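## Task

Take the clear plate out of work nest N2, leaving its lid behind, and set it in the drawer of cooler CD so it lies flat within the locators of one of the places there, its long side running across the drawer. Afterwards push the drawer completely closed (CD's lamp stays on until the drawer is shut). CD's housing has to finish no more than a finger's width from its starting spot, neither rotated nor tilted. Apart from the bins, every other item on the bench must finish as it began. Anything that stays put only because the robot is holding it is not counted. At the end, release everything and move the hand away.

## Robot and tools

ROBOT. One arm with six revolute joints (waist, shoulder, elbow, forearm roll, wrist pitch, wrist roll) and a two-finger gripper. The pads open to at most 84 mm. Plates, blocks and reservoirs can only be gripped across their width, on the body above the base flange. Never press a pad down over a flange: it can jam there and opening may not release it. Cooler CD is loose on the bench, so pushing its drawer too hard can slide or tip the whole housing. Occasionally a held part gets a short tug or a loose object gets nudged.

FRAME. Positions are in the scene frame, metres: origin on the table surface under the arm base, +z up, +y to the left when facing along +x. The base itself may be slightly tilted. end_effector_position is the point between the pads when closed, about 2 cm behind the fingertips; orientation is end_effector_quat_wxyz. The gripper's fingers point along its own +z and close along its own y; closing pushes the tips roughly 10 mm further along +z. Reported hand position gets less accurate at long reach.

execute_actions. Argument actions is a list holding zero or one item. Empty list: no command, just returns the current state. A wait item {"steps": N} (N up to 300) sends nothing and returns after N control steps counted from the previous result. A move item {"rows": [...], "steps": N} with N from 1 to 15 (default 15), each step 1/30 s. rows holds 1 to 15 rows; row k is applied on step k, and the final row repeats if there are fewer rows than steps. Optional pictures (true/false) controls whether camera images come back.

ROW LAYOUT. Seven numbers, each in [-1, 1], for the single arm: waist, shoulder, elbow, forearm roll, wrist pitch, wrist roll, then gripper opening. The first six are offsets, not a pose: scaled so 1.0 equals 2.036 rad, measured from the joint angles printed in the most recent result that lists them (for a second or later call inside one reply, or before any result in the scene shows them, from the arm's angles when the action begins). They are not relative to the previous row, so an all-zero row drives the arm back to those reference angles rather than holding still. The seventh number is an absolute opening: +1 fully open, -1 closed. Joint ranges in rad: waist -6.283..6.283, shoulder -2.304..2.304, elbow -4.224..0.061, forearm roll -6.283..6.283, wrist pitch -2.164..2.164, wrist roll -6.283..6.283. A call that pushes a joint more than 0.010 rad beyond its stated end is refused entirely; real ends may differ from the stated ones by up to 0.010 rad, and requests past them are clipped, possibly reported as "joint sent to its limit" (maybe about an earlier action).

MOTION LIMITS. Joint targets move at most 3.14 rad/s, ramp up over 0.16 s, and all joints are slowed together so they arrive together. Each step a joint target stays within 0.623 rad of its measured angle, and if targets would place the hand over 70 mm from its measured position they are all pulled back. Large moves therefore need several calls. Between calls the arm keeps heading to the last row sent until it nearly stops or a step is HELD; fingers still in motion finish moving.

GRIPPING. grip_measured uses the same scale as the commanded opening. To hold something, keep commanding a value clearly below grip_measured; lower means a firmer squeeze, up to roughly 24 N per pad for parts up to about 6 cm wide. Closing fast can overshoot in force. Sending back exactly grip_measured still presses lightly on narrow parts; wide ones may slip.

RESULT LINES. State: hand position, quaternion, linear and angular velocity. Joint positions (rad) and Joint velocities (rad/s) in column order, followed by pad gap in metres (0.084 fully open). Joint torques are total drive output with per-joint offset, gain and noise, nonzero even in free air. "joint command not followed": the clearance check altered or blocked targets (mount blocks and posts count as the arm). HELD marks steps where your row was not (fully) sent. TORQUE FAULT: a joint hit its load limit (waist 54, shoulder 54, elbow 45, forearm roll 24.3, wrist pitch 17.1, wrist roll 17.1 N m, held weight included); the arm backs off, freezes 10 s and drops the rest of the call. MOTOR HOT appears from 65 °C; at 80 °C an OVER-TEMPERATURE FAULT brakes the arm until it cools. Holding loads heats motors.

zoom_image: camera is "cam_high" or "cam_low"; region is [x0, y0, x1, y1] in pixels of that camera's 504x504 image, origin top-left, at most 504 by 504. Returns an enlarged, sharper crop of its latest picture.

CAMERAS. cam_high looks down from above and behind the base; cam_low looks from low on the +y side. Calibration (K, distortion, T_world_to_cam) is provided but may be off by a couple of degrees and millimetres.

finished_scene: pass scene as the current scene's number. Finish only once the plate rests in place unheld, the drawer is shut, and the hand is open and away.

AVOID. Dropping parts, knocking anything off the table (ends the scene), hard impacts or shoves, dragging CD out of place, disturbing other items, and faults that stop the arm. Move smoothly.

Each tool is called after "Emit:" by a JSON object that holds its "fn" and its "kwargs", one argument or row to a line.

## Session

Emit:
{"fn": "execute_actions", "kwargs": {
  "actions": []
}}

Scene clock: 0.00 s of 7200.00 s.
end_effector_position=(+0.4832, +0.2249, +0.1625) grip_measured=+1.00 end_effector_quat_wxyz=(+0.153, +0.498, +0.805, +0.284) end_effector_velocity=(+0.000, +0.000, +0.001) end_effector_angular_velocity=(+0.001, -0.001, +0.001)
Joint positions: [ 0.731 -0.892 -0.786 -2.219 -0.931  0.741  0.084]
Joint velocities: [ 0.001  0.    -0.    -0.     0.     0.    -0.   ]
Joint torques (N m, as the arm reports them, + toward a larger angle): no reading

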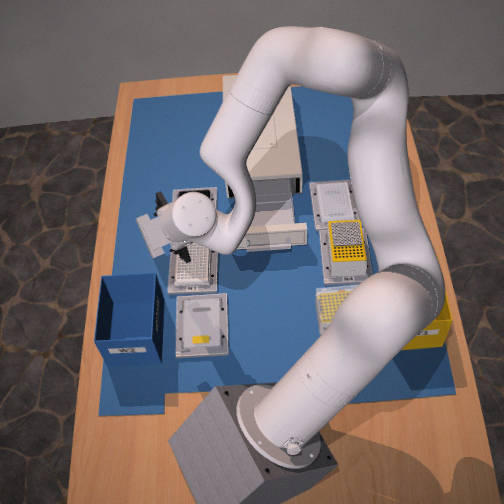

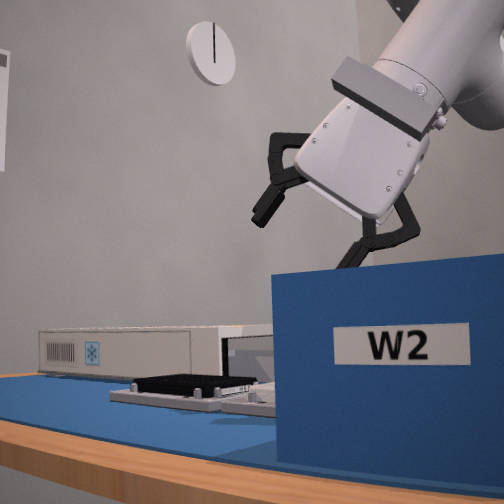

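Emit:
{"fn": "zoom_image", "kwargs": {
  "camera": "cam_high",
  "region": [240,160,380,290]
}}

Region (240, 160, 380, 290) of cam_high's 504x504 image, scaled by 3.600, with more detail than that image has; it fills the top 468 rows of this view, and the rest is white.

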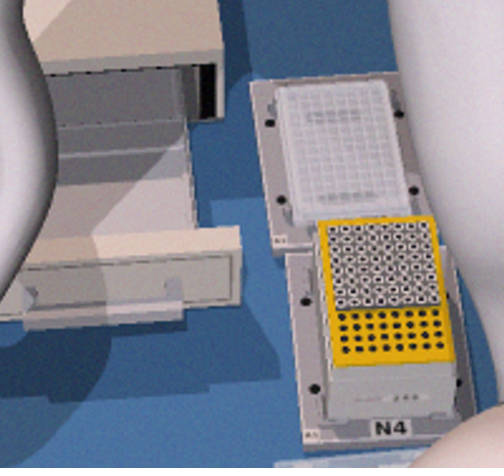

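Emit:
{"fn": "execute_actions", "kwargs": {
  "actions": [
    {"rows":[[-0.323,0.218,-0.1935,0.5815,0.074,0.068,1]]}
  ],
  "pictures": false
}}

Emit:
{"fn": "execute_actions", "kwargs": {
  "actions": [
    {"steps":30}
  ],
  "pictures": false
}}

Scene clock: 4.37 s of 7200.00 s.
end_effector_position=(+0.6499, +0.0418, +0.1603) grip_measured=+1.00 end_effector_quat_wxyz=(+0.129, +0.803, +0.550, +0.190) end_effector_velocity=(+0.215, -0.478, -0.030) end_effector_angular_velocity=(+0.287, +0.598, -1.821)
Joint positions: [ 0.424 -0.683 -0.971 -1.851 -0.86   0.806  0.084]
Joint velocities: [-0.641  0.43  -0.379  1.032  0.144  0.133 -0.   ]
Joint torques (N m, as the arm reports them, + toward a larger angle): [25.48 24.99 -7.01 -0.62 -0.1   0.23]
Steps of this call (steps 1 to 90: nothing new was sent; then 0.87 s passed at rest; steps 91 to 105: all 15 steps of this action). Readings (joint positions):
91: [0.730 -0.891 -0.786 -2.218 -0.930 0.741]
92: [0.722 -0.886 -0.791 -2.209 -0.927 0.743]
94: [0.673 -0.851 -0.821 -2.160 -0.915 0.754]
98: [0.578 -0.787 -0.879 -2.060 -0.895 0.774]
105: the state above

Scene clock: 5.37 s of 7200.00 s.
end_effector_position=(+0.6771, -0.1971, +0.1603) grip_measured=+1.00 end_effector_quat_wxyz=(-0.006, +1.000, +0.002, +0.002) end_effector_velocity=(+0.001, -0.001, +0.001) end_effector_angular_velocity=(+0.001, -0.000, -0.005)
Joint positions: [ 0.073 -0.448 -1.179 -1.036 -0.78   0.879  0.084]
Joint velocities: [-0.001  0.002 -0.002  0.003 -0.     0.     0.   ]
Joint torques (N m, as the arm reports them, + toward a larger angle): [23.51 28.97 -8.8  -1.82  0.23  0.05]
Steps of this call (steps 1 to 30: the robot went on to your last target). Readings (joint positions):
1: [0.403 -0.669 -0.984 -1.816 -0.855 0.810]
2: [0.381 -0.655 -0.996 -1.779 -0.851 0.815]
4: [0.339 -0.626 -1.021 -1.697 -0.841 0.824]
8: [0.255 -0.570 -1.071 -1.497 -0.822 0.841]
30: the state above

Emit:
{"fn": "execute_actions", "kwargs": {
  "actions": [
    {"rows":[[-0.0536,-0.0922,-0.0316,-0.0897,0.0505,0.0638,1]]}
  ]
}}

Emit:
{"fn": "zoom_image", "kwargs": {
  "camera": "cam_high",
  "region": [290,150,380,240]
}}

Emit:
{"fn": "zoom_image", "kwargs": {
  "camera": "cam_high",
  "region": [215,165,315,265]
}}

Scene clock: 6.63 s of 7200.00 s.
end_effector_position=(+0.6834, -0.1964, +0.0508) grip_measured=+1.00 end_effector_quat_wxyz=(-0.001, +1.000, +0.000, +0.000) end_effector_velocity=(-0.002, +0.002, -0.004) end_effector_angular_velocity=(+0.001, +0.005, +0.002)
Joint positions: [-0.035 -0.634 -1.244 -1.218 -0.678  1.009  0.084]
Joint velocities: [-0.002 -0.006  0.    -0.002  0.002  0.002 -0.   ]
Joint torques (N m, as the arm reports them, + toward a larger angle): [24.24 31.91 -6.96 -1.53  0.25  0.14]
Steps of this call (steps 1 to 15: the robot went on to your last target; steps 16 to 23: nothing new was sent; steps 24 to 38: all 15 steps of this action). Readings (joint positions):
24: [0.073 -0.449 -1.180 -1.036 -0.780 0.880]
25: [0.068 -0.456 -1.184 -1.045 -0.774 0.887]
27: [0.035 -0.512 -1.206 -1.102 -0.742 0.927]
31: [-0.028 -0.621 -1.236 -1.202 -0.688 0.996]
38: the state above

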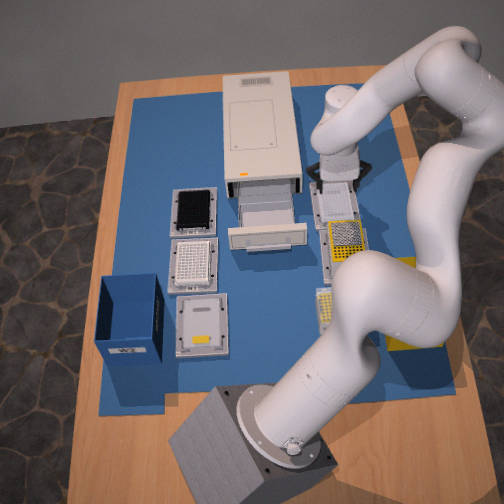

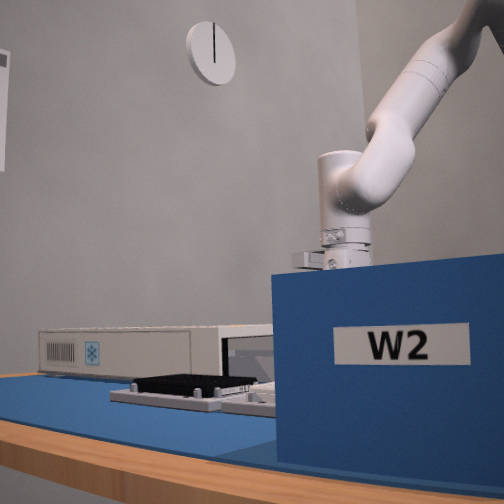

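Region (290, 150, 380, 240) of cam_high's 504x504 image, scaled by 5.600, with more detail than that image has.

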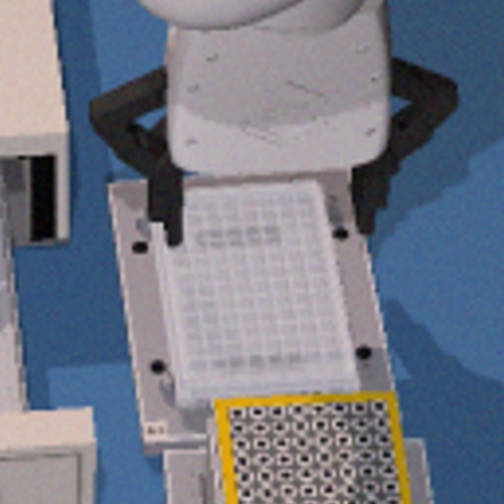

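Region (215, 165, 315, 265) of cam_high's 504x504 image, scaled by 5.040, with more detail than that image has.

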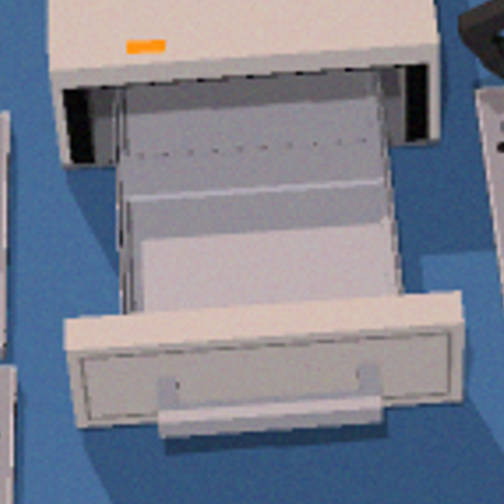

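Emit:
{"fn": "execute_actions", "kwargs": {
  "actions": [
    {"rows":[[0,0.0114,0.0433,-0.0362,0.0114,0.0469,1]]}
  ]
}}

Emit:
{"fn": "zoom_image", "kwargs": {
  "camera": "cam_high",
  "region": [305,175,365,235]
}}

Scene clock: 8.33 s of 7200.00 s.
end_effector_position=(+0.6544, -0.1869, +0.0439) grip_measured=+1.00 end_effector_quat_wxyz=(-0.003, +1.000, +0.000, -0.000) end_effector_velocity=(-0.001, +0.001, -0.000) end_effector_angular_velocity=(+0.000, +0.001, +0.002)
Joint positions: [-0.035 -0.611 -1.156 -1.291 -0.654  1.104  0.084]
Joint velocities: [ 0.001 -0.     0.002 -0.001  0.     0.001 -0.   ]
Joint torques (N m, as the arm reports them, + toward a larger angle): [23.23 31.1  -7.02 -1.53  0.27  0.03]
Steps of this call (steps 1 to 15: the robot went on to your last target; steps 16 to 36: nothing new was sent; steps 37 to 51: all 15 steps of this action). Readings (joint positions):
37: [-0.036 -0.636 -1.243 -1.219 -0.677 1.010]
38: [-0.036 -0.633 -1.235 -1.226 -0.674 1.021]
40: [-0.035 -0.620 -1.189 -1.264 -0.663 1.069]
44: [-0.035 -0.611 -1.157 -1.290 -0.655 1.102]
51: the state above

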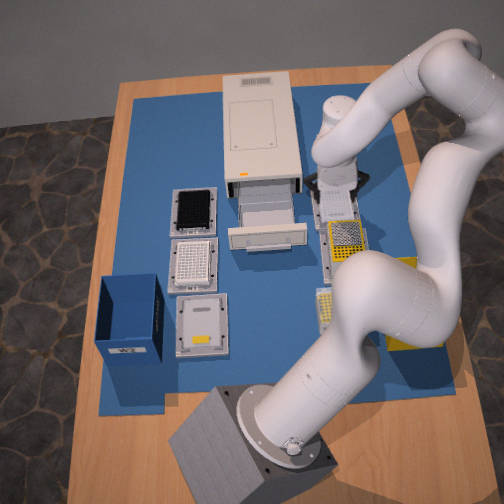

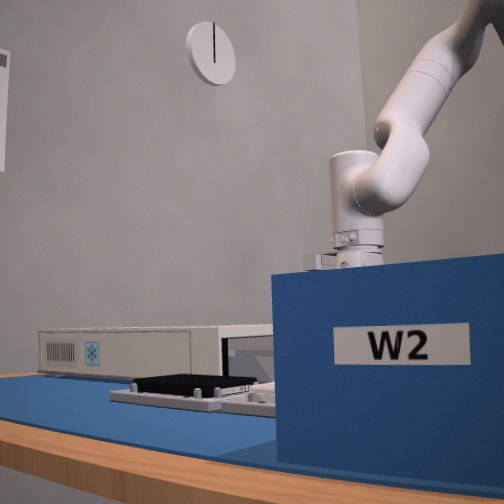

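Region (305, 175, 365, 235) of cam_high's 504x504 image, scaled by 8.400, with more detail than that image has.

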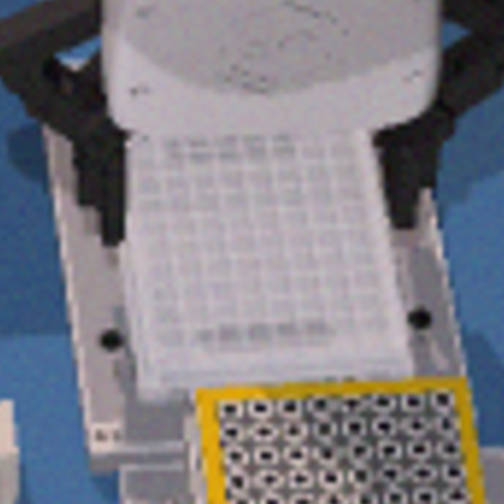

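Emit:
{"fn": "execute_actions", "kwargs": {
  "actions": [
    {"rows":[[-0.0036,-0.006,-0.0024,-0.0065,0.003,0.0043,1]]}
  ]
}}

Emit:
{"fn": "zoom_image", "kwargs": {
  "camera": "cam_high",
  "region": [310,185,360,225]
}}

Scene clock: 9.67 s of 7200.00 s.
end_effector_position=(+0.6542, -0.1868, +0.0370) grip_measured=+1.00 end_effector_quat_wxyz=(-0.003, +1.000, +0.001, -0.000) end_effector_velocity=(-0.000, +0.000, -0.001) end_effector_angular_velocity=(+0.001, +0.001, +0.000)
Joint positions: [-0.042 -0.623 -1.161 -1.304 -0.648  1.113  0.084]
Joint velocities: [-0.    -0.001 -0.    -0.     0.001  0.     0.   ]
Joint torques (N m, as the arm reports them, + toward a larger angle): [24.25 30.6  -6.75 -1.86  0.25  0.14]
Steps of this call (steps 1 to 15: the robot went on to your last target; steps 16 to 25: nothing new was sent; steps 26 to 40: all 15 steps of this action). Readings (joint positions):
26: [-0.035 -0.611 -1.156 -1.292 -0.654 1.105]
27: [-0.037 -0.614 -1.158 -1.296 -0.652 1.107]
29: [-0.041 -0.621 -1.160 -1.302 -0.650 1.111]
33: [-0.042 -0.623 -1.161 -1.304 -0.648 1.113]
40: the state above

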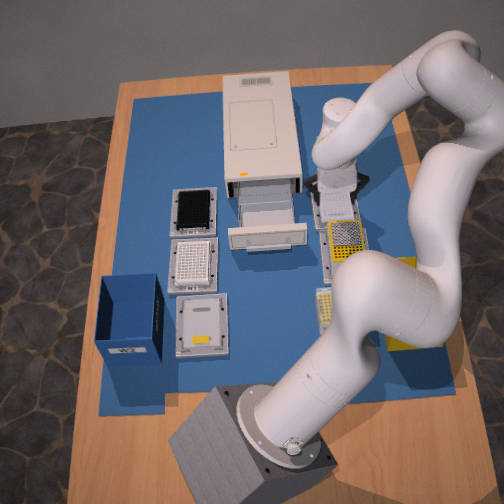

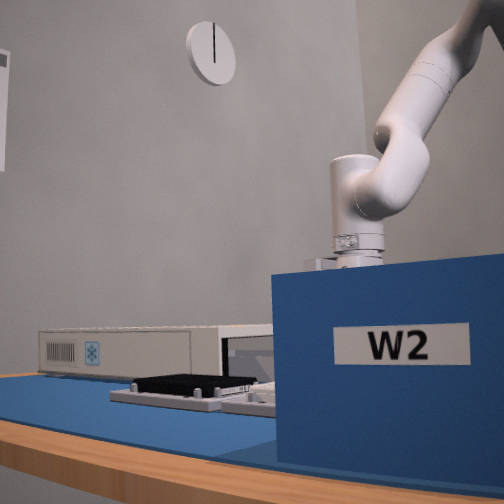

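Region (310, 185, 360, 225) of cam_high's 504x504 image, scaled by 10.080, with more detail than that image has; it fills the top 403 rows of this view, and the rest is white.

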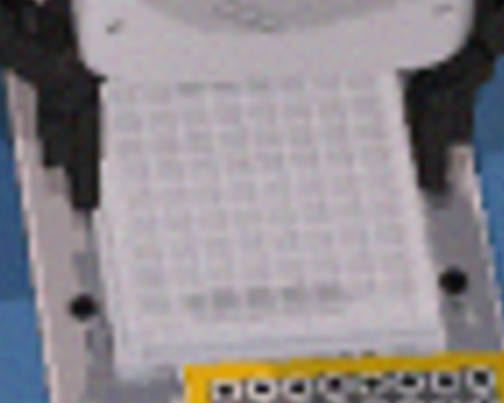

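Emit:
{"fn": "execute_actions", "kwargs": {
  "actions": [
    {"rows":[[-0.0022,-0.0021,-0.001,-0.0026,0.0015,0.001,1]],"steps":12}
  ],
  "pictures": false
}}

Emit:
{"fn": "execute_actions", "kwargs": {
  "actions": [
    {"rows":[[-0.0016,-0.0026,-0.001,-0.0028,0.0013,0.0019,1]],"steps":12}
  ],
  "pictures": false
}}

Emit:
{"fn": "execute_actions", "kwargs": {
  "actions": [
    {"rows":[[0,0,0,0,0,0,0.9],[0,0,0,0,0,0,0.8],[0,0,0,0,0,0,0.7]],"steps":12}
  ],
  "pictures": false
}}

Scene clock: 12.13 s of 7200.00 s.
end_effector_position=(+0.6541, -0.1877, +0.0340) grip_measured=+1.00 end_effector_quat_wxyz=(-0.003, +1.000, +0.001, -0.000) end_effector_velocity=(-0.000, -0.000, -0.001) end_effector_angular_velocity=(+0.000, +0.001, +0.000)
Joint positions: [-0.047 -0.627 -1.163 -1.31  -0.645  1.115  0.084]
Joint velocities: [-0.001 -0.001  0.    -0.     0.     0.    -0.   ]
Joint torques (N m, as the arm reports them, + toward a larger angle): [24.7  30.93 -6.28 -1.74  0.3   0.1 ]
Steps of this call (steps 1 to 15: the robot went on to your last target; steps 16 to 62: nothing new was sent; steps 63 to 74: all 12 steps of this action). Readings (joint positions):
63: [-0.043 -0.623 -1.161 -1.305 -0.648 1.113]
64: [-0.044 -0.624 -1.162 -1.306 -0.647 1.114]
66: [-0.046 -0.627 -1.163 -1.309 -0.646 1.115]
70: [-0.047 -0.627 -1.163 -1.310 -0.645 1.115]
74: the state above

Scene clock: 12.53 s of 7200.00 s.
end_effector_position=(+0.6539, -0.1877, +0.0309) grip_measured=+1.00 end_effector_quat_wxyz=(-0.003, +1.000, +0.001, -0.000) end_effector_velocity=(-0.001, +0.001, -0.001) end_effector_angular_velocity=(+0.000, +0.002, +0.001)
Joint positions: [-0.05  -0.632 -1.165 -1.315 -0.643  1.119  0.084]
Joint velocities: [-0.    -0.002  0.    -0.    -0.     0.     0.   ]
Joint torques (N m, as the arm reports them, + toward a larger angle): [23.93 31.18 -6.4  -1.81  0.23  0.08]
Steps of this call (steps 1 to 12: all 12 steps of this action). Readings (joint positions):
1: [-0.047 -0.627 -1.163 -1.310 -0.645 1.115]
2: [-0.048 -0.629 -1.164 -1.312 -0.644 1.116]
4: [-0.050 -0.632 -1.165 -1.314 -0.643 1.118]
8: [-0.050 -0.632 -1.165 -1.315 -0.643 1.119]
12: the state above

Scene clock: 12.93 s of 7200.00 s.
end_effector_position=(+0.6540, -0.1877, +0.0311) grip_measured=+0.90 end_effector_quat_wxyz=(-0.003, +1.000, +0.001, -0.000) end_effector_velocity=(-0.000, +0.000, -0.000) end_effector_angular_velocity=(+0.000, +0.001, -0.000)
Joint positions: [-0.05  -0.632 -1.165 -1.315 -0.643  1.119  0.08 ]
Joint velocities: [-0.    -0.001  0.     0.     0.     0.     0.   ]
Joint torques (N m, as the arm reports them, + toward a larger angle): [22.88 28.13 -6.49 -2.21  0.25  0.13]
Steps of this call (steps 1 to 12: all 12 steps of this action). Readings (joint positions):
1: [-0.050 -0.632 -1.165 -1.315 -0.643 1.119]
2: [-0.050 -0.632 -1.165 -1.315 -0.643 1.119]
4: [-0.050 -0.632 -1.165 -1.315 -0.643 1.119]
8: [-0.050 -0.632 -1.165 -1.315 -0.643 1.119]
12: the state above

Emit:
{"fn": "execute_actions", "kwargs": {
  "actions": [
    {"rows":[[0,0,0,0,0,0,0],[0.0025,0.0042,0.0017,0.0045,-0.002,-0.003,-0.5],[0.005,0.0085,0.0034,0.009,-0.0043,-0.006,-0.5],[0.01,0.017,0.0065,0.018,-0.0086,-0.012,-0.5],[0.02,0.034,0.012,0.036,-0.0175,-0.024,-0.5],[0.035,0.059,0.02,0.062,-0.031,-0.042,-0.5],[0.051,0.0845,0.0285,0.0884,-0.044,-0.06,-0.5]]}
  ],
  "pictures": false
}}

Emit:
{"fn": "execute_actions", "kwargs": {
  "actions": [
    {"rows":[[0.126,-0.117,-0.0265,0,-0.026,-0.634,-0.5]]}
  ],
  "pictures": false
}}

Emit:
{"fn": "execute_actions", "kwargs": {
  "actions": [
    {"steps":15}
  ]
}}

Emit:
{"fn": "zoom_image", "kwargs": {
  "camera": "cam_high",
  "region": [215,165,315,265]
}}

Scene clock: 15.50 s of 7200.00 s.
end_effector_position=(+0.6542, -0.1892, +0.1298) grip_measured=+0.90 end_effector_quat_wxyz=(-0.003, +1.000, -0.002, +0.004) end_effector_velocity=(-0.019, +0.006, -0.013) end_effector_angular_velocity=(-0.005, +0.043, +0.025)
Joint positions: [ 0.053 -0.461 -1.107 -1.136 -0.732  0.998  0.08 ]
Joint velocities: [-0.004 -0.014  0.022  0.011 -0.01  -0.014 -0.   ]
Joint torques (N m, as the arm reports them, + toward a larger angle): [22.19 29.95 -8.43 -1.9   0.21  0.11]
Steps of this call (steps 1 to 15: the robot went on to your last target; steps 16 to 62: nothing new was sent; steps 63 to 77: all 15 steps of this action). Readings (joint positions):
63: [-0.050 -0.632 -1.165 -1.315 -0.643 1.119]
64: [-0.050 -0.632 -1.165 -1.315 -0.643 1.118]
66: [-0.046 -0.625 -1.162 -1.307 -0.647 1.112]
70: [-0.001 -0.550 -1.134 -1.226 -0.687 1.058]
77: the state above

Scene clock: 16.00 s of 7200.00 s.
end_effector_position=(+0.6334, -0.0233, +0.1287) grip_measured=+0.90 end_effector_quat_wxyz=(-0.005, +0.815, +0.579, -0.001) end_effector_velocity=(-0.052, +0.199, +0.006) end_effector_angular_velocity=(-0.008, -0.024, +3.338)
Joint positions: [ 0.282 -0.675 -1.155 -1.136 -0.778  0.038  0.08 ]
Joint velocities: [ 0.291 -0.264 -0.061 -0.    -0.064 -2.986  0.   ]
Joint torques (N m, as the arm reports them, + toward a larger angle): [19.4  35.31 -9.03 -1.75  0.13  0.57]
Steps of this call (steps 1 to 15: all 15 steps of this action). Readings (joint positions):
1: [0.053 -0.462 -1.107 -1.136 -0.732 0.996]
2: [0.057 -0.466 -1.109 -1.136 -0.734 0.985]
4: [0.085 -0.493 -1.119 -1.137 -0.740 0.914]
8: [0.171 -0.573 -1.133 -1.137 -0.756 0.674]
15: the state above

Scene clock: 16.50 s of 7200.00 s.
end_effector_position=(+0.6286, -0.0049, +0.1295) grip_measured=+0.90 end_effector_quat_wxyz=(-0.003, +0.698, +0.716, -0.001) end_effector_velocity=(-0.001, +0.001, -0.000) end_effector_angular_velocity=(+0.000, +0.001, +0.005)
Joint positions: [ 0.309 -0.699 -1.161 -1.136 -0.785 -0.293  0.08 ]
Joint velocities: [ 0.002 -0.002  0.     0.001  0.    -0.003  0.   ]
Joint torques (N m, as the arm reports them, + toward a larger angle): [27.84 27.98 -7.93 -1.55  0.21  0.25]
Steps of this call (steps 1 to 15: the robot went on to your last target). Readings (joint positions):
1: [0.291 -0.683 -1.157 -1.136 -0.780 -0.057]
2: [0.298 -0.689 -1.158 -1.136 -0.782 -0.138]
4: [0.306 -0.696 -1.160 -1.136 -0.784 -0.246]
8: [0.309 -0.699 -1.161 -1.137 -0.785 -0.290]
15: the state above

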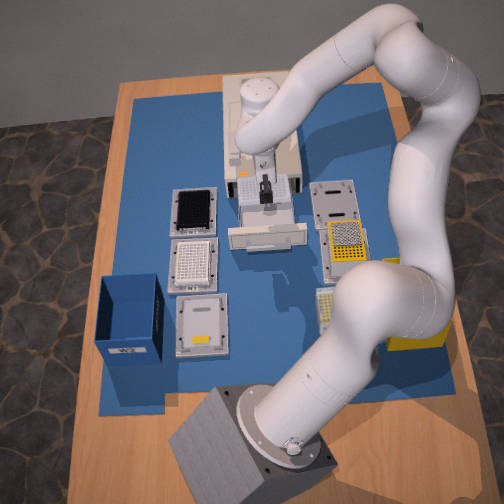

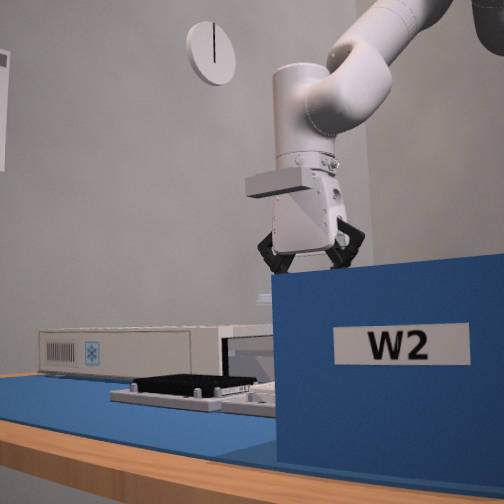

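Region (215, 165, 315, 265) of cam_high's 504x504 image, scaled by 5.040, with more detail than that image has.

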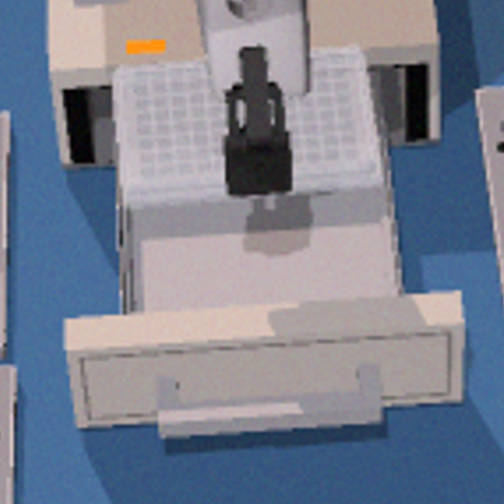

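Emit:
{"fn": "execute_actions", "kwargs": {
  "actions": [
    {"rows":[[-0.013,-0.0146,-0.0031,-0.022,0.0088,0.018,-0.5],[-0.013,-0.0146,-0.0031,-0.022,0.0088,0.018,-0.5],[-0.026,-0.029,-0.0062,-0.044,0.0177,0.036,-0.5],[-0.026,-0.029,-0.0062,-0.044,0.0177,0.036,-0.5],[-0.0388,-0.0437,-0.0093,-0.0663,0.0265,0.054,-0.5]]}
  ]
}}

Emit:
{"fn": "zoom_image", "kwargs": {
  "camera": "cam_high",
  "region": [215,165,315,265]
}}

Scene clock: 18.30 s of 7200.00 s.
end_effector_position=(+0.6295, -0.0115, +0.0660) grip_measured=+0.90 end_effector_quat_wxyz=(-0.001, +0.708, +0.707, +0.000) end_effector_velocity=(-0.001, +0.000, -0.001) end_effector_angular_velocity=(-0.000, +0.001, -0.000)
Joint positions: [ 0.231 -0.787 -1.181 -1.271 -0.731 -0.183  0.08 ]
Joint velocities: [-0.001 -0.002  0.    -0.001  0.     0.002 -0.   ]
Joint torques (N m, as the arm reports them, + toward a larger angle): [28.01 28.3  -6.67 -1.64  0.25  0.06]
Steps of this call (steps 1 to 15: the robot went on to your last target; steps 16 to 39: nothing new was sent; steps 40 to 54: all 15 steps of this action). Readings (joint positions):
40: [0.309 -0.700 -1.161 -1.137 -0.784 -0.292]
41: [0.305 -0.705 -1.163 -1.146 -0.780 -0.284]
43: [0.285 -0.727 -1.168 -1.180 -0.767 -0.257]
47: [0.237 -0.780 -1.177 -1.257 -0.737 -0.195]
54: the state above

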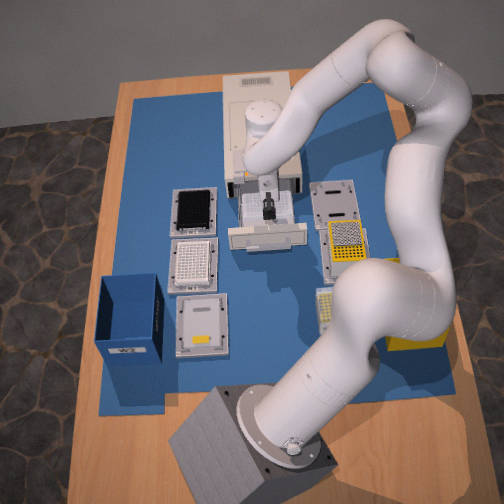

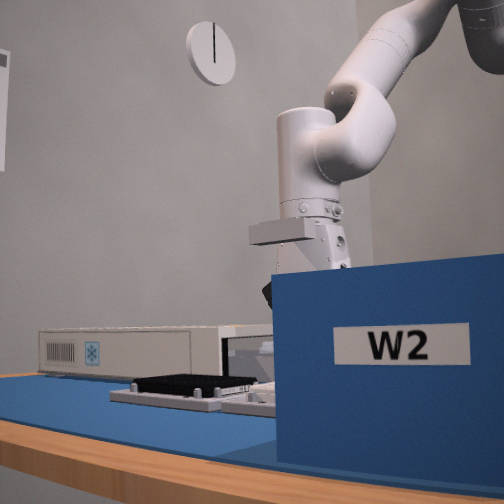

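Region (215, 165, 315, 265) of cam_high's 504x504 image, scaled by 5.040, with more detail than that image has.

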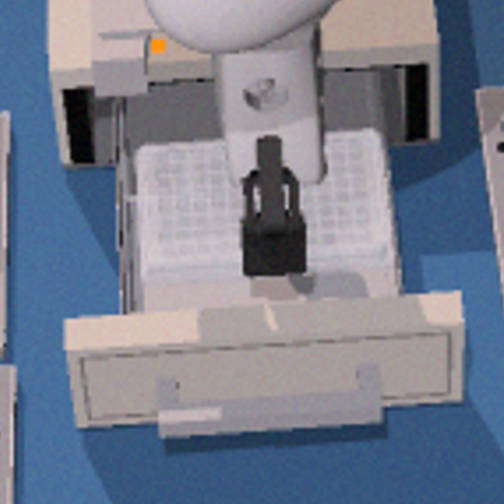

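Emit:
{"fn": "execute_actions", "kwargs": {
  "actions": [
    {"rows":[[0.0018,-0.0016,-0.0001,0,-0.0002,0.0024,-0.5],[0.0018,-0.0016,-0.0001,0,-0.0002,0.0024,-0.5],[0.0018,-0.0016,-0.0001,0,-0.0002,0.0024,-0.5],[-0.005,-0.0115,-0.004,-0.0123,0.0035,0.0103,-0.5],[-0.005,-0.0115,-0.004,-0.0123,0.0035,0.0103,-0.5],[-0.005,-0.0115,-0.004,-0.0123,0.0035,0.0103,-0.5],[-0.0115,-0.0214,-0.008,-0.0245,0.0072,0.0182,-0.5]]}
  ]
}}

Emit:
{"fn": "zoom_image", "kwargs": {
  "camera": "cam_high",
  "region": [230,185,300,235]
}}

Scene clock: 20.67 s of 7200.00 s.
end_effector_position=(+0.6287, -0.0093, +0.0417) grip_measured=+0.90 end_effector_quat_wxyz=(-0.000, +0.708, +0.707, +0.000) end_effector_velocity=(+0.003, -0.000, +0.002) end_effector_angular_velocity=(+0.001, -0.006, -0.004)
Joint positions: [ 0.208 -0.831 -1.197 -1.321 -0.716 -0.146  0.08 ]
Joint velocities: [ 0.001  0.002 -0.003 -0.002  0.     0.003  0.   ]
Joint torques (N m, as the arm reports them, + toward a larger angle): [27.78 30.21 -6.31 -1.44  0.31  0.13]
Steps of this call (steps 1 to 15: the robot went on to your last target; steps 16 to 56: nothing new was sent; steps 57 to 71: all 15 steps of this action). Readings (joint positions):
57: [0.231 -0.788 -1.180 -1.271 -0.731 -0.182]
58: [0.232 -0.789 -1.181 -1.271 -0.731 -0.181]
60: [0.234 -0.791 -1.181 -1.272 -0.731 -0.178]
64: [0.219 -0.814 -1.190 -1.301 -0.722 -0.159]
71: the state above

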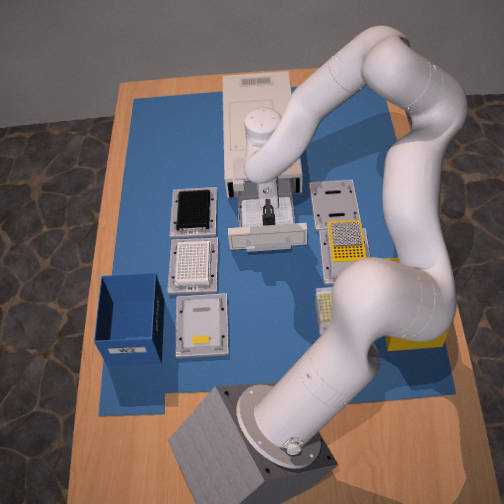

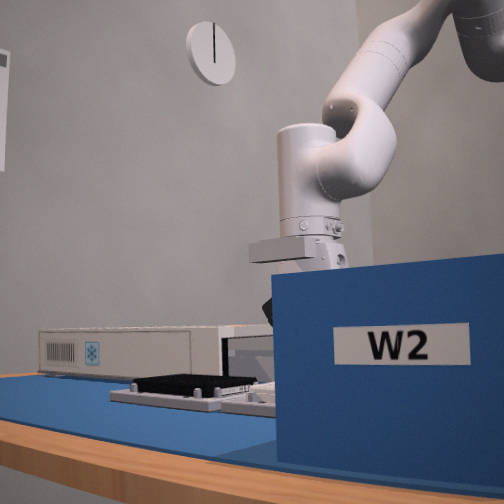

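Region (230, 185, 300, 235) of cam_high's 504x504 image, scaled by 7.200, with more detail than that image has; it fills the top 360 rows of this view, and the rest is white.

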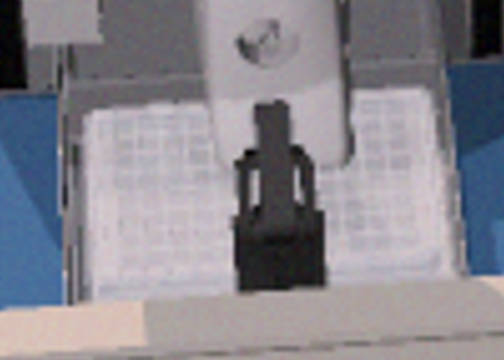

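Emit:
{"fn": "execute_actions", "kwargs": {
  "actions": [
    {"rows":[[-0.0018,-0.0027,-0.001,-0.0032,0.001,0.0021,-0.5]],"steps":10}
  ],
  "pictures": false
}}

Emit:
{"fn": "execute_actions", "kwargs": {
  "actions": [
    {"rows":[[-0.0012,-0.0018,-0.0007,-0.0021,0.0007,0.0014,-0.5]],"steps":10}
  ],
  "pictures": false
}}

Emit:
{"fn": "execute_actions", "kwargs": {
  "actions": [
    {"rows":[[-0.0012,-0.0018,-0.0007,-0.0021,0.0007,0.0014,-0.5]],"steps":10}
  ],
  "pictures": false
}}

Emit:
{"fn": "execute_actions", "kwargs": {
  "actions": [
    {"rows":[[-0.0009,-0.0014,-0.0005,-0.0016,0.0005,0.001,-0.5]],"steps":10}
  ]
}}

Emit:
{"fn": "zoom_image", "kwargs": {
  "camera": "cam_high",
  "region": [230,185,300,235]
}}

Scene clock: 23.97 s of 7200.00 s.
end_effector_position=(+0.6285, -0.0093, +0.0384) grip_measured=+0.90 end_effector_quat_wxyz=(-0.000, +0.708, +0.707, -0.000) end_effector_velocity=(-0.000, +0.001, -0.001) end_effector_angular_velocity=(+0.000, +0.000, +0.002)
Joint positions: [ 0.204 -0.836 -1.199 -1.327 -0.714 -0.142  0.08 ]
Joint velocities: [ 0.    -0.002  0.    -0.002  0.001  0.    -0.   ]
Joint torques (N m, as the arm reports them, + toward a larger angle): [28.42 30.25 -6.66 -1.69  0.32  0.17]
Steps of this call (steps 1 to 15: the robot went on to your last target; steps 16 to 89: nothing new was sent; steps 90 to 99: all 10 steps of this action). Readings (joint positions):
90: [0.208 -0.831 -1.197 -1.321 -0.716 -0.146]
91: [0.207 -0.833 -1.198 -1.323 -0.715 -0.144]
93: [0.205 -0.835 -1.198 -1.326 -0.715 -0.143]
97: [0.204 -0.836 -1.199 -1.327 -0.714 -0.142]
99: the state above

Scene clock: 24.30 s of 7200.00 s.
end_effector_position=(+0.6284, -0.0093, +0.0362) grip_measured=+0.90 end_effector_quat_wxyz=(-0.000, +0.708, +0.707, -0.000) end_effector_velocity=(+0.000, +0.000, -0.000) end_effector_angular_velocity=(-0.000, -0.000, +0.001)
Joint positions: [ 0.202 -0.84  -1.2   -1.331 -0.713 -0.139  0.08 ]
Joint velocities: [ 0.    -0.001 -0.001 -0.001 -0.     0.     0.   ]
Joint torques (N m, as the arm reports them, + toward a larger angle): [28.23 29.29 -6.12 -1.64  0.26  0.08]
Steps of this call (steps 1 to 10: all 10 steps of this action). Readings (joint positions):
1: [0.204 -0.836 -1.199 -1.327 -0.714 -0.141]
2: [0.203 -0.837 -1.200 -1.329 -0.714 -0.141]
4: [0.202 -0.839 -1.200 -1.331 -0.713 -0.139]
8: [0.202 -0.840 -1.200 -1.331 -0.713 -0.139]
10: the state above

Scene clock: 24.63 s of 7200.00 s.
end_effector_position=(+0.6283, -0.0093, +0.0341) grip_measured=+0.90 end_effector_quat_wxyz=(-0.000, +0.708, +0.707, +0.000) end_effector_velocity=(+0.001, -0.000, +0.001) end_effector_angular_velocity=(+0.001, -0.001, -0.001)
Joint positions: [ 0.2   -0.843 -1.202 -1.335 -0.711 -0.136  0.08 ]
Joint velocities: [ 0.     0.002 -0.     0.     0.     0.     0.   ]
Joint torques (N m, as the arm reports them, + toward a larger angle): [26.33 28.94 -6.21 -1.43  0.22  0.1 ]
Steps of this call (steps 1 to 10: all 10 steps of this action). Readings (joint positions):
1: [0.202 -0.840 -1.200 -1.332 -0.713 -0.139]
2: [0.201 -0.841 -1.201 -1.333 -0.712 -0.138]
4: [0.200 -0.843 -1.201 -1.335 -0.712 -0.137]
8: [0.200 -0.843 -1.202 -1.335 -0.711 -0.136]
10: the state above

Scene clock: 24.97 s of 7200.00 s.
end_effector_position=(+0.6285, -0.0092, +0.0327) grip_measured=+0.91 end_effector_quat_wxyz=(-0.000, +0.708, +0.707, +0.000) end_effector_velocity=(+0.000, +0.000, -0.000) end_effector_angular_velocity=(+0.000, -0.001, +0.001)
Joint positions: [ 0.198 -0.846 -1.203 -1.339 -0.71  -0.134  0.081]
Joint velocities: [-0.    -0.001 -0.001 -0.002  0.     0.001  0.   ]
Joint torques (N m, as the arm reports them, + toward a larger angle): [22.05 23.3  -4.97 -2.18  0.42  0.23]
Steps of this call (steps 1 to 10: all 10 steps of this action). Readings (joint positions):
1: [0.199 -0.843 -1.202 -1.336 -0.711 -0.136]
2: [0.199 -0.844 -1.202 -1.337 -0.711 -0.135]
4: [0.198 -0.845 -1.203 -1.338 -0.711 -0.135]
8: [0.198 -0.846 -1.203 -1.339 -0.711 -0.134]
10: the state above

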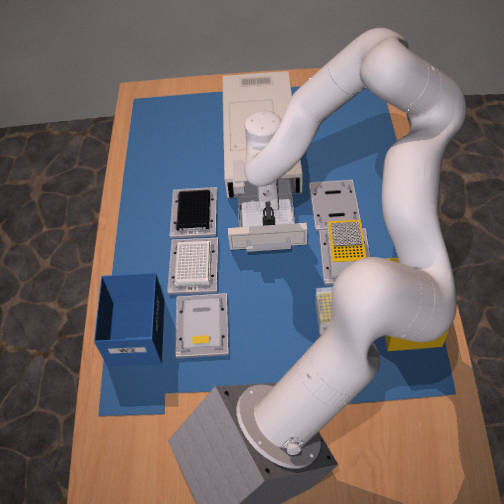

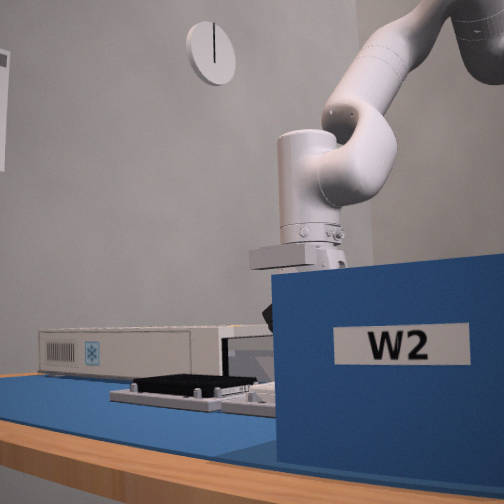

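Region (230, 185, 300, 235) of cam_high's 504x504 image, scaled by 7.200, with more detail than that image has; it fills the top 360 rows of this view, and the rest is white.

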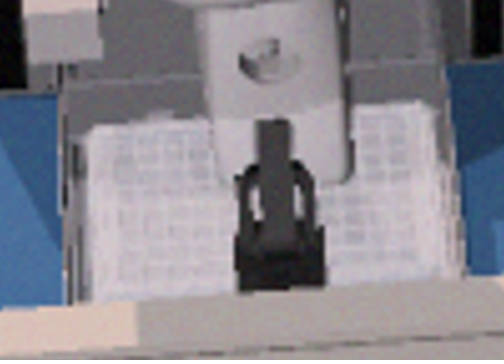

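Emit:
{"fn": "execute_actions", "kwargs": {
  "actions": [
    {"rows":[[0.0006,0.0009,0.0003,0.001,-0.0003,-0.0007,0.5],[0.0006,0.0009,0.0003,0.001,-0.0003,-0.0007,1],[0.0006,0.0009,0.0003,0.001,-0.0003,-0.0007,1],[0.0006,0.0009,0.0003,0.001,-0.0003,-0.0007,1],[0.0006,0.0009,0.0003,0.001,-0.0003,-0.0007,1],[0.0006,0.0009,0.0003,0.001,-0.0003,-0.0007,1],[0.0006,0.0009,0.0003,0.001,-0.0003,-0.0007,1],[0.004,0.006,0.0024,0.0075,-0.0023,-0.005,1],[0.008,0.012,0.0048,0.015,-0.0046,-0.01,1]]}
  ],
  "pictures": false
}}

Emit:
{"fn": "execute_actions", "kwargs": {
  "actions": [
    {"rows":[[0.055,0.0825,0.027,0.098,-0.035,-0.064,1]]}
  ]
}}

Emit:
{"fn": "zoom_image", "kwargs": {
  "camera": "cam_high",
  "region": [230,185,300,235]
}}

Scene clock: 27.23 s of 7200.00 s.
end_effector_position=(+0.6289, -0.0092, +0.0474) grip_measured=+1.00 end_effector_quat_wxyz=(-0.000, +0.708, +0.707, +0.000) end_effector_velocity=(-0.006, -0.000, -0.001) end_effector_angular_velocity=(-0.004, +0.011, +0.008)
Joint positions: [ 0.214 -0.821 -1.193 -1.309 -0.72  -0.154  0.084]
Joint velocities: [ 0.001  0.001  0.008  0.008 -0.004 -0.008 -0.   ]
Joint torques (N m, as the arm reports them, + toward a larger angle): [27.11 28.91 -6.39 -2.2   0.27  0.13]
Steps of this call (steps 1 to 15: the robot went on to your last target; steps 16 to 53: nothing new was sent; steps 54 to 68: all 15 steps of this action). Readings (joint positions):
54: [0.198 -0.846 -1.203 -1.339 -0.710 -0.134]
55: [0.198 -0.846 -1.203 -1.338 -0.710 -0.135]
57: [0.198 -0.845 -1.202 -1.337 -0.711 -0.135]
61: [0.199 -0.845 -1.201 -1.336 -0.711 -0.136]
68: the state above

Scene clock: 27.73 s of 7200.00 s.
end_effector_position=(+0.6257, -0.0092, +0.1491) grip_measured=+1.00 end_effector_quat_wxyz=(-0.005, +0.708, +0.706, +0.004) end_effector_velocity=(+0.002, -0.000, +0.003) end_effector_angular_velocity=(+0.002, -0.002, -0.004)
Joint positions: [ 0.325 -0.655 -1.138 -1.11  -0.791 -0.284  0.084]
Joint velocities: [ 0.002  0.004 -0.003  0.005 -0.001 -0.002  0.   ]
Joint torques (N m, as the arm reports them, + toward a larger angle): [27.62 26.18 -8.32 -1.59  0.32  0.05]
Steps of this call (steps 1 to 15: all 15 steps of this action). Readings (joint positions):
1: [0.215 -0.821 -1.193 -1.307 -0.720 -0.155]
2: [0.219 -0.814 -1.189 -1.298 -0.724 -0.162]
4: [0.253 -0.765 -1.171 -1.237 -0.746 -0.202]
8: [0.320 -0.664 -1.145 -1.124 -0.785 -0.273]
15: the state above

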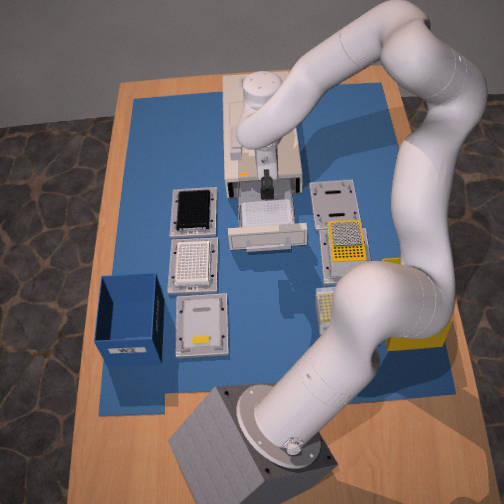

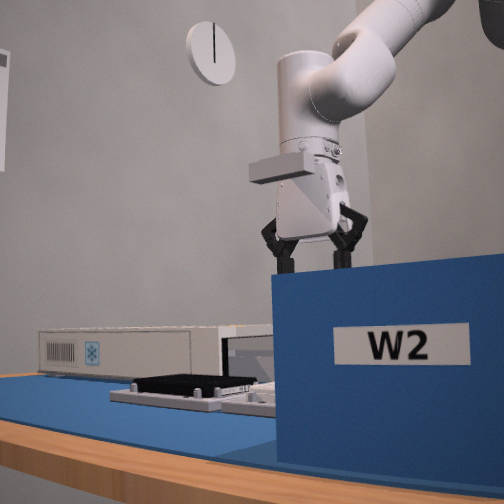

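Region (230, 185, 300, 235) of cam_high's 504x504 image, scaled by 7.200, with more detail than that image has; it fills the top 360 rows of this view, and the rest is white.

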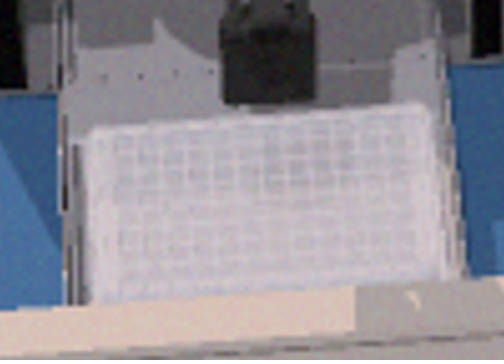

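Emit:
{"fn": "execute_actions", "kwargs": {
  "actions": [
    {"rows":[[0.0511,0.0697,0.2299,-0.1169,0.03,-0.5565,-1]]}
  ],
  "pictures": false
}}

Emit:
{"fn": "execute_actions", "kwargs": {
  "actions": [
    {"steps":12}
  ],
  "pictures": false
}}

Emit:
{"fn": "execute_actions", "kwargs": {
  "actions": [
    {"rows":[[-0.0688,-0.0924,-0.0266,-0.146,0.0143,0.1017,-1]]}
  ],
  "pictures": false
}}

Emit:
{"fn": "execute_actions", "kwargs": {
  "actions": [
    {"rows":[[-0.001,-0.0019,-0.0069,0.0049,-0.0002,-0.0078,-1],[-0.002,-0.0038,-0.0137,0.0098,-0.0004,-0.0155,-1],[-0.003,-0.0057,-0.0206,0.0147,-0.0006,-0.0233,-1],[-0.004,-0.0076,-0.0274,0.0196,-0.0008,-0.031,-1],[-0.005,-0.0095,-0.0343,0.0245,-0.001,-0.0388,-1],[-0.006,-0.0113,-0.0411,0.0294,-0.0012,-0.0466,-1],[-0.007,-0.0132,-0.048,0.0343,-0.0014,-0.0543,-1],[-0.008,-0.0151,-0.0548,0.0393,-0.0016,-0.0621,-1],[-0.009,-0.017,-0.0617,0.0442,-0.0018,-0.0698,-1],[-0.01,-0.0189,-0.0685,0.0491,-0.002,-0.0776,-1]]}
  ],
  "pictures": false
}}

Emit:
{"fn": "execute_actions", "kwargs": {
  "actions": [
    {"rows":[[-0.001,-0.0019,-0.0069,0.0049,-0.0002,-0.0078,-1],[-0.002,-0.0038,-0.0137,0.0098,-0.0004,-0.0155,-1],[-0.003,-0.0057,-0.0206,0.0147,-0.0006,-0.0233,-1],[-0.004,-0.0076,-0.0274,0.0196,-0.0008,-0.031,-1],[-0.005,-0.0095,-0.0343,0.0245,-0.001,-0.0388,-1],[-0.006,-0.0113,-0.0411,0.0294,-0.0012,-0.0466,-1],[-0.007,-0.0132,-0.048,0.0343,-0.0014,-0.0543,-1],[-0.008,-0.0151,-0.0548,0.0393,-0.0016,-0.0621,-1],[-0.009,-0.017,-0.0617,0.0442,-0.0018,-0.0698,-1],[-0.01,-0.0189,-0.0685,0.0491,-0.002,-0.0776,-1]]}
  ],
  "pictures": false
}}

Emit:
{"fn": "execute_actions", "kwargs": {
  "actions": [
    {"rows":[[-0.001,-0.0019,-0.0069,0.0049,-0.0002,-0.0078,-1],[-0.002,-0.0038,-0.0137,0.0098,-0.0004,-0.0155,-1],[-0.003,-0.0057,-0.0206,0.0147,-0.0006,-0.0233,-1],[-0.004,-0.0076,-0.0274,0.0196,-0.0008,-0.031,-1],[-0.005,-0.0095,-0.0343,0.0245,-0.001,-0.0388,-1],[-0.006,-0.0113,-0.0411,0.0294,-0.0012,-0.0466,-1],[-0.007,-0.0132,-0.048,0.0343,-0.0014,-0.0543,-1],[-0.008,-0.0151,-0.0548,0.0393,-0.0016,-0.0621,-1],[-0.009,-0.017,-0.0617,0.0442,-0.0018,-0.0698,-1],[-0.01,-0.0189,-0.0685,0.0491,-0.002,-0.0776,-1]]}
  ],
  "pictures": false
}}

Emit:
{"fn": "execute_actions", "kwargs": {
  "actions": [
    {"rows":[[-0.0007,-0.0028,-0.0075,0.0045,-0.001,-0.007,-1],[-0.0007,-0.0028,-0.0075,0.0045,-0.001,-0.007,-1],[-0.0013,-0.0056,-0.015,0.009,-0.002,-0.014,-1],[-0.0013,-0.0056,-0.015,0.009,-0.002,-0.014,-1],[-0.002,-0.0084,-0.0225,0.0135,-0.003,-0.021,-1],[-0.002,-0.0084,-0.0225,0.0135,-0.003,-0.021,-1],[-0.0026,-0.0112,-0.03,0.018,-0.004,-0.028,-1],[-0.0026,-0.0112,-0.03,0.018,-0.004,-0.028,-1],[-0.0033,-0.014,-0.0375,0.0225,-0.005,-0.035,-1]]}
  ]
}}

Emit:
{"fn": "zoom_image", "kwargs": {
  "camera": "cam_low",
  "region": [180,310,290,400]
}}

Scene clock: 33.90 s of 7200.00 s.
end_effector_position=(+0.4624, -0.0055, +0.1391) grip_measured=-0.99 end_effector_quat_wxyz=(-0.000, +0.098, +0.995, -0.003) end_effector_velocity=(-0.225, -0.022, -0.013) end_effector_angular_velocity=(+0.003, +0.032, +2.876)
Joint positions: [ 0.42  -0.526 -0.711 -1.327 -0.735 -1.239  0.001]
Joint velocities: [ 0.122  0.169  0.56  -0.285  0.073 -2.317 -0.17 ]
Joint torques (N m, as the arm reports them, + toward a larger angle): [ 16.65  16.14 -11.11  -0.6    0.05   1.11]
Steps of this call (steps 1 to 15: the robot went on to your last target; steps 16 to 90: nothing new was sent; then 2.67 s passed at rest; steps 91 to 105: all 15 steps of this action). Readings (joint positions):
91: [0.326 -0.653 -1.138 -1.109 -0.791 -0.286]
92: [0.328 -0.651 -1.131 -1.113 -0.790 -0.296]
94: [0.339 -0.635 -1.079 -1.140 -0.783 -0.368]
98: [0.375 -0.587 -0.916 -1.222 -0.762 -0.619]
105: the state above

Scene clock: 34.30 s of 7200.00 s.
end_effector_position=(+0.4464, -0.0072, +0.1382) grip_measured=-1.00 end_effector_quat_wxyz=(-0.001, -0.011, +1.000, -0.003) end_effector_velocity=(-0.002, -0.000, -0.000) end_effector_angular_velocity=(-0.001, +0.001, +0.009)
Joint positions: [ 0.429 -0.513 -0.671 -1.348 -0.73  -1.416  0.   ]
Joint velocities: [ 0.001  0.     0.005 -0.002 -0.    -0.004  0.   ]
Joint torques (N m, as the arm reports them, + toward a larger angle): [19.95 16.83 -6.08 -1.46  0.28  0.01]
Steps of this call (steps 1 to 12: the robot went on to your last target). Readings (joint positions):
1: [0.424 -0.521 -0.694 -1.335 -0.733 -1.308]
2: [0.426 -0.517 -0.683 -1.341 -0.732 -1.358]
4: [0.429 -0.514 -0.673 -1.346 -0.730 -1.403]
8: [0.429 -0.513 -0.671 -1.347 -0.730 -1.415]
12: the state above

Scene clock: 34.80 s of 7200.00 s.
end_effector_position=(+0.4503, -0.0045, +0.0507) grip_measured=-1.00 end_effector_quat_wxyz=(-0.000, -0.010, +1.000, +0.001) end_effector_velocity=(-0.000, +0.000, -0.001) end_effector_angular_velocity=(+0.001, -0.001, +0.002)
Joint positions: [ 0.29  -0.7   -0.725 -1.643 -0.701 -1.21   0.   ]
Joint velocities: [-0.002 -0.003 -0.001 -0.006  0.001  0.003  0.   ]
Joint torques (N m, as the arm reports them, + toward a larger angle): [22.36 20.75 -3.31 -1.5   0.21  0.09]
Steps of this call (steps 1 to 15: all 15 steps of this action). Readings (joint positions):
1: [0.429 -0.514 -0.671 -1.348 -0.730 -1.416]
2: [0.425 -0.519 -0.672 -1.358 -0.729 -1.410]
4: [0.393 -0.562 -0.686 -1.428 -0.722 -1.362]
8: [0.301 -0.685 -0.718 -1.615 -0.704 -1.232]
15: the state above

Scene clock: 35.30 s of 7200.00 s.
end_effector_position=(+0.5044, -0.0007, +0.0477) grip_measured=-1.00 end_effector_quat_wxyz=(+0.001, -0.010, +1.000, -0.003) end_effector_velocity=(+0.003, +0.001, -0.002) end_effector_angular_velocity=(-0.001, +0.011, +0.014)
Joint positions: [ 0.27  -0.738 -0.863 -1.545 -0.705 -1.366  0.   ]
Joint velocities: [-0.003 -0.01  -0.017  0.022  0.001 -0.038  0.   ]
Joint torques (N m, as the arm reports them, + toward a larger angle): [24.39 24.6  -4.53 -2.42  0.2   0.16]
Steps of this call (steps 1 to 15: all 15 steps of this action). Readings (joint positions):
1: [0.290 -0.700 -0.725 -1.643 -0.701 -1.211]
2: [0.289 -0.701 -0.729 -1.640 -0.701 -1.216]
4: [0.287 -0.706 -0.748 -1.626 -0.701 -1.236]
8: [0.279 -0.721 -0.801 -1.589 -0.703 -1.295]
15: the state above

Scene clock: 35.80 s of 7200.00 s.
end_effector_position=(+0.5569, +0.0004, +0.0463) grip_measured=-1.00 end_effector_quat_wxyz=(+0.001, -0.010, +1.000, -0.003) end_effector_velocity=(+0.001, +0.000, -0.003) end_effector_angular_velocity=(-0.003, +0.012, +0.017)
Joint positions: [ 0.25  -0.776 -1.001 -1.446 -0.709 -1.522  0.   ]
Joint velocities: [-0.004 -0.011 -0.016  0.021 -0.002 -0.038  0.   ]
Joint torques (N m, as the arm reports them, + toward a larger angle): [26.7  27.71 -5.46 -2.8   0.19  0.12]
Steps of this call (steps 1 to 15: all 15 steps of this action). Readings (joint positions):
1: [0.270 -0.738 -0.864 -1.544 -0.705 -1.367]
2: [0.269 -0.740 -0.867 -1.541 -0.705 -1.372]
4: [0.266 -0.745 -0.885 -1.528 -0.705 -1.393]
8: [0.259 -0.759 -0.939 -1.491 -0.707 -1.451]
15: the state above

Scene clock: 36.30 s of 7200.00 s.
end_effector_position=(+0.6076, -0.0011, +0.0466) grip_measured=-1.00 end_effector_quat_wxyz=(+0.000, -0.011, +1.000, +0.001) end_effector_velocity=(+0.003, +0.000, -0.002) end_effector_angular_velocity=(-0.002, +0.010, +0.015)
Joint positions: [ 0.229 -0.814 -1.14  -1.347 -0.713 -1.678  0.   ]
Joint velocities: [-0.003 -0.01  -0.017  0.021 -0.004 -0.038  0.   ]
Joint torques (N m, as the arm reports them, + toward a larger angle): [27.47 29.25 -6.65 -1.53  0.31  0.2 ]
Steps of this call (steps 1 to 15: all 15 steps of this action). Readings (joint positions):
1: [0.249 -0.776 -1.002 -1.445 -0.709 -1.523]
2: [0.249 -0.778 -1.006 -1.442 -0.709 -1.528]
4: [0.246 -0.783 -1.024 -1.429 -0.709 -1.549]
8: [0.239 -0.797 -1.077 -1.392 -0.711 -1.607]
15: the state above

Scene clock: 36.80 s of 7200.00 s.
end_effector_position=(+0.6328, -0.0006, +0.0459) grip_measured=-1.00 end_effector_quat_wxyz=(+0.001, -0.011, +1.000, +0.000) end_effector_velocity=(+0.000, +0.001, -0.001) end_effector_angular_velocity=(-0.001, +0.004, +0.005)
Joint positions: [ 0.223 -0.842 -1.216 -1.302 -0.723 -1.748  0.   ]
Joint velocities: [-0.    -0.005 -0.006  0.006 -0.001 -0.011  0.   ]
Joint torques (N m, as the arm reports them, + toward a larger angle): [27.63 31.12 -7.41 -2.12  0.31 -0.11]
Steps of this call (steps 1 to 15: all 15 steps of this action). Readings (joint positions):
1: [0.229 -0.814 -1.141 -1.346 -0.713 -1.679]
2: [0.229 -0.816 -1.144 -1.344 -0.714 -1.683]
4: [0.228 -0.820 -1.156 -1.337 -0.716 -1.694]
8: [0.225 -0.831 -1.186 -1.319 -0.719 -1.721]
15: the state above

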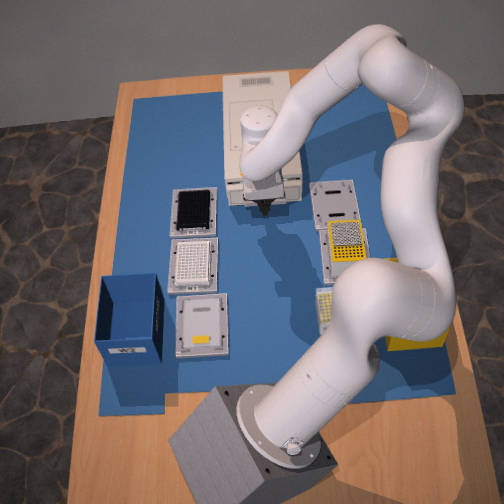

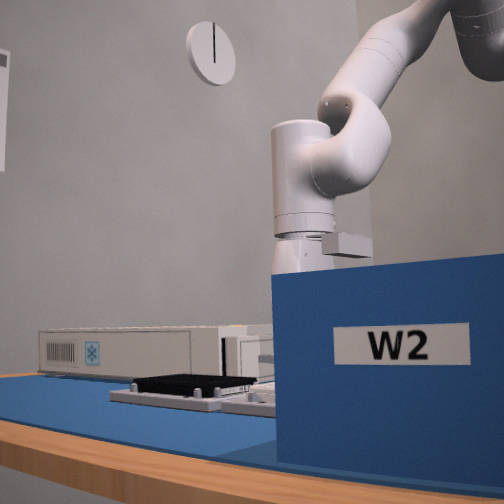

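Region (180, 310, 290, 400) of cam_low's 504x504 image, scaled by 4.582, with more detail than that image has; it fills the top 412 rows of this view, and the rest is white.

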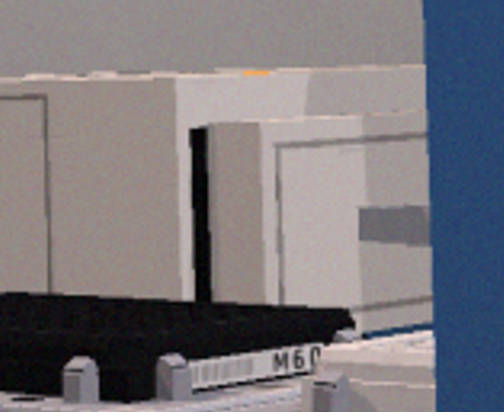

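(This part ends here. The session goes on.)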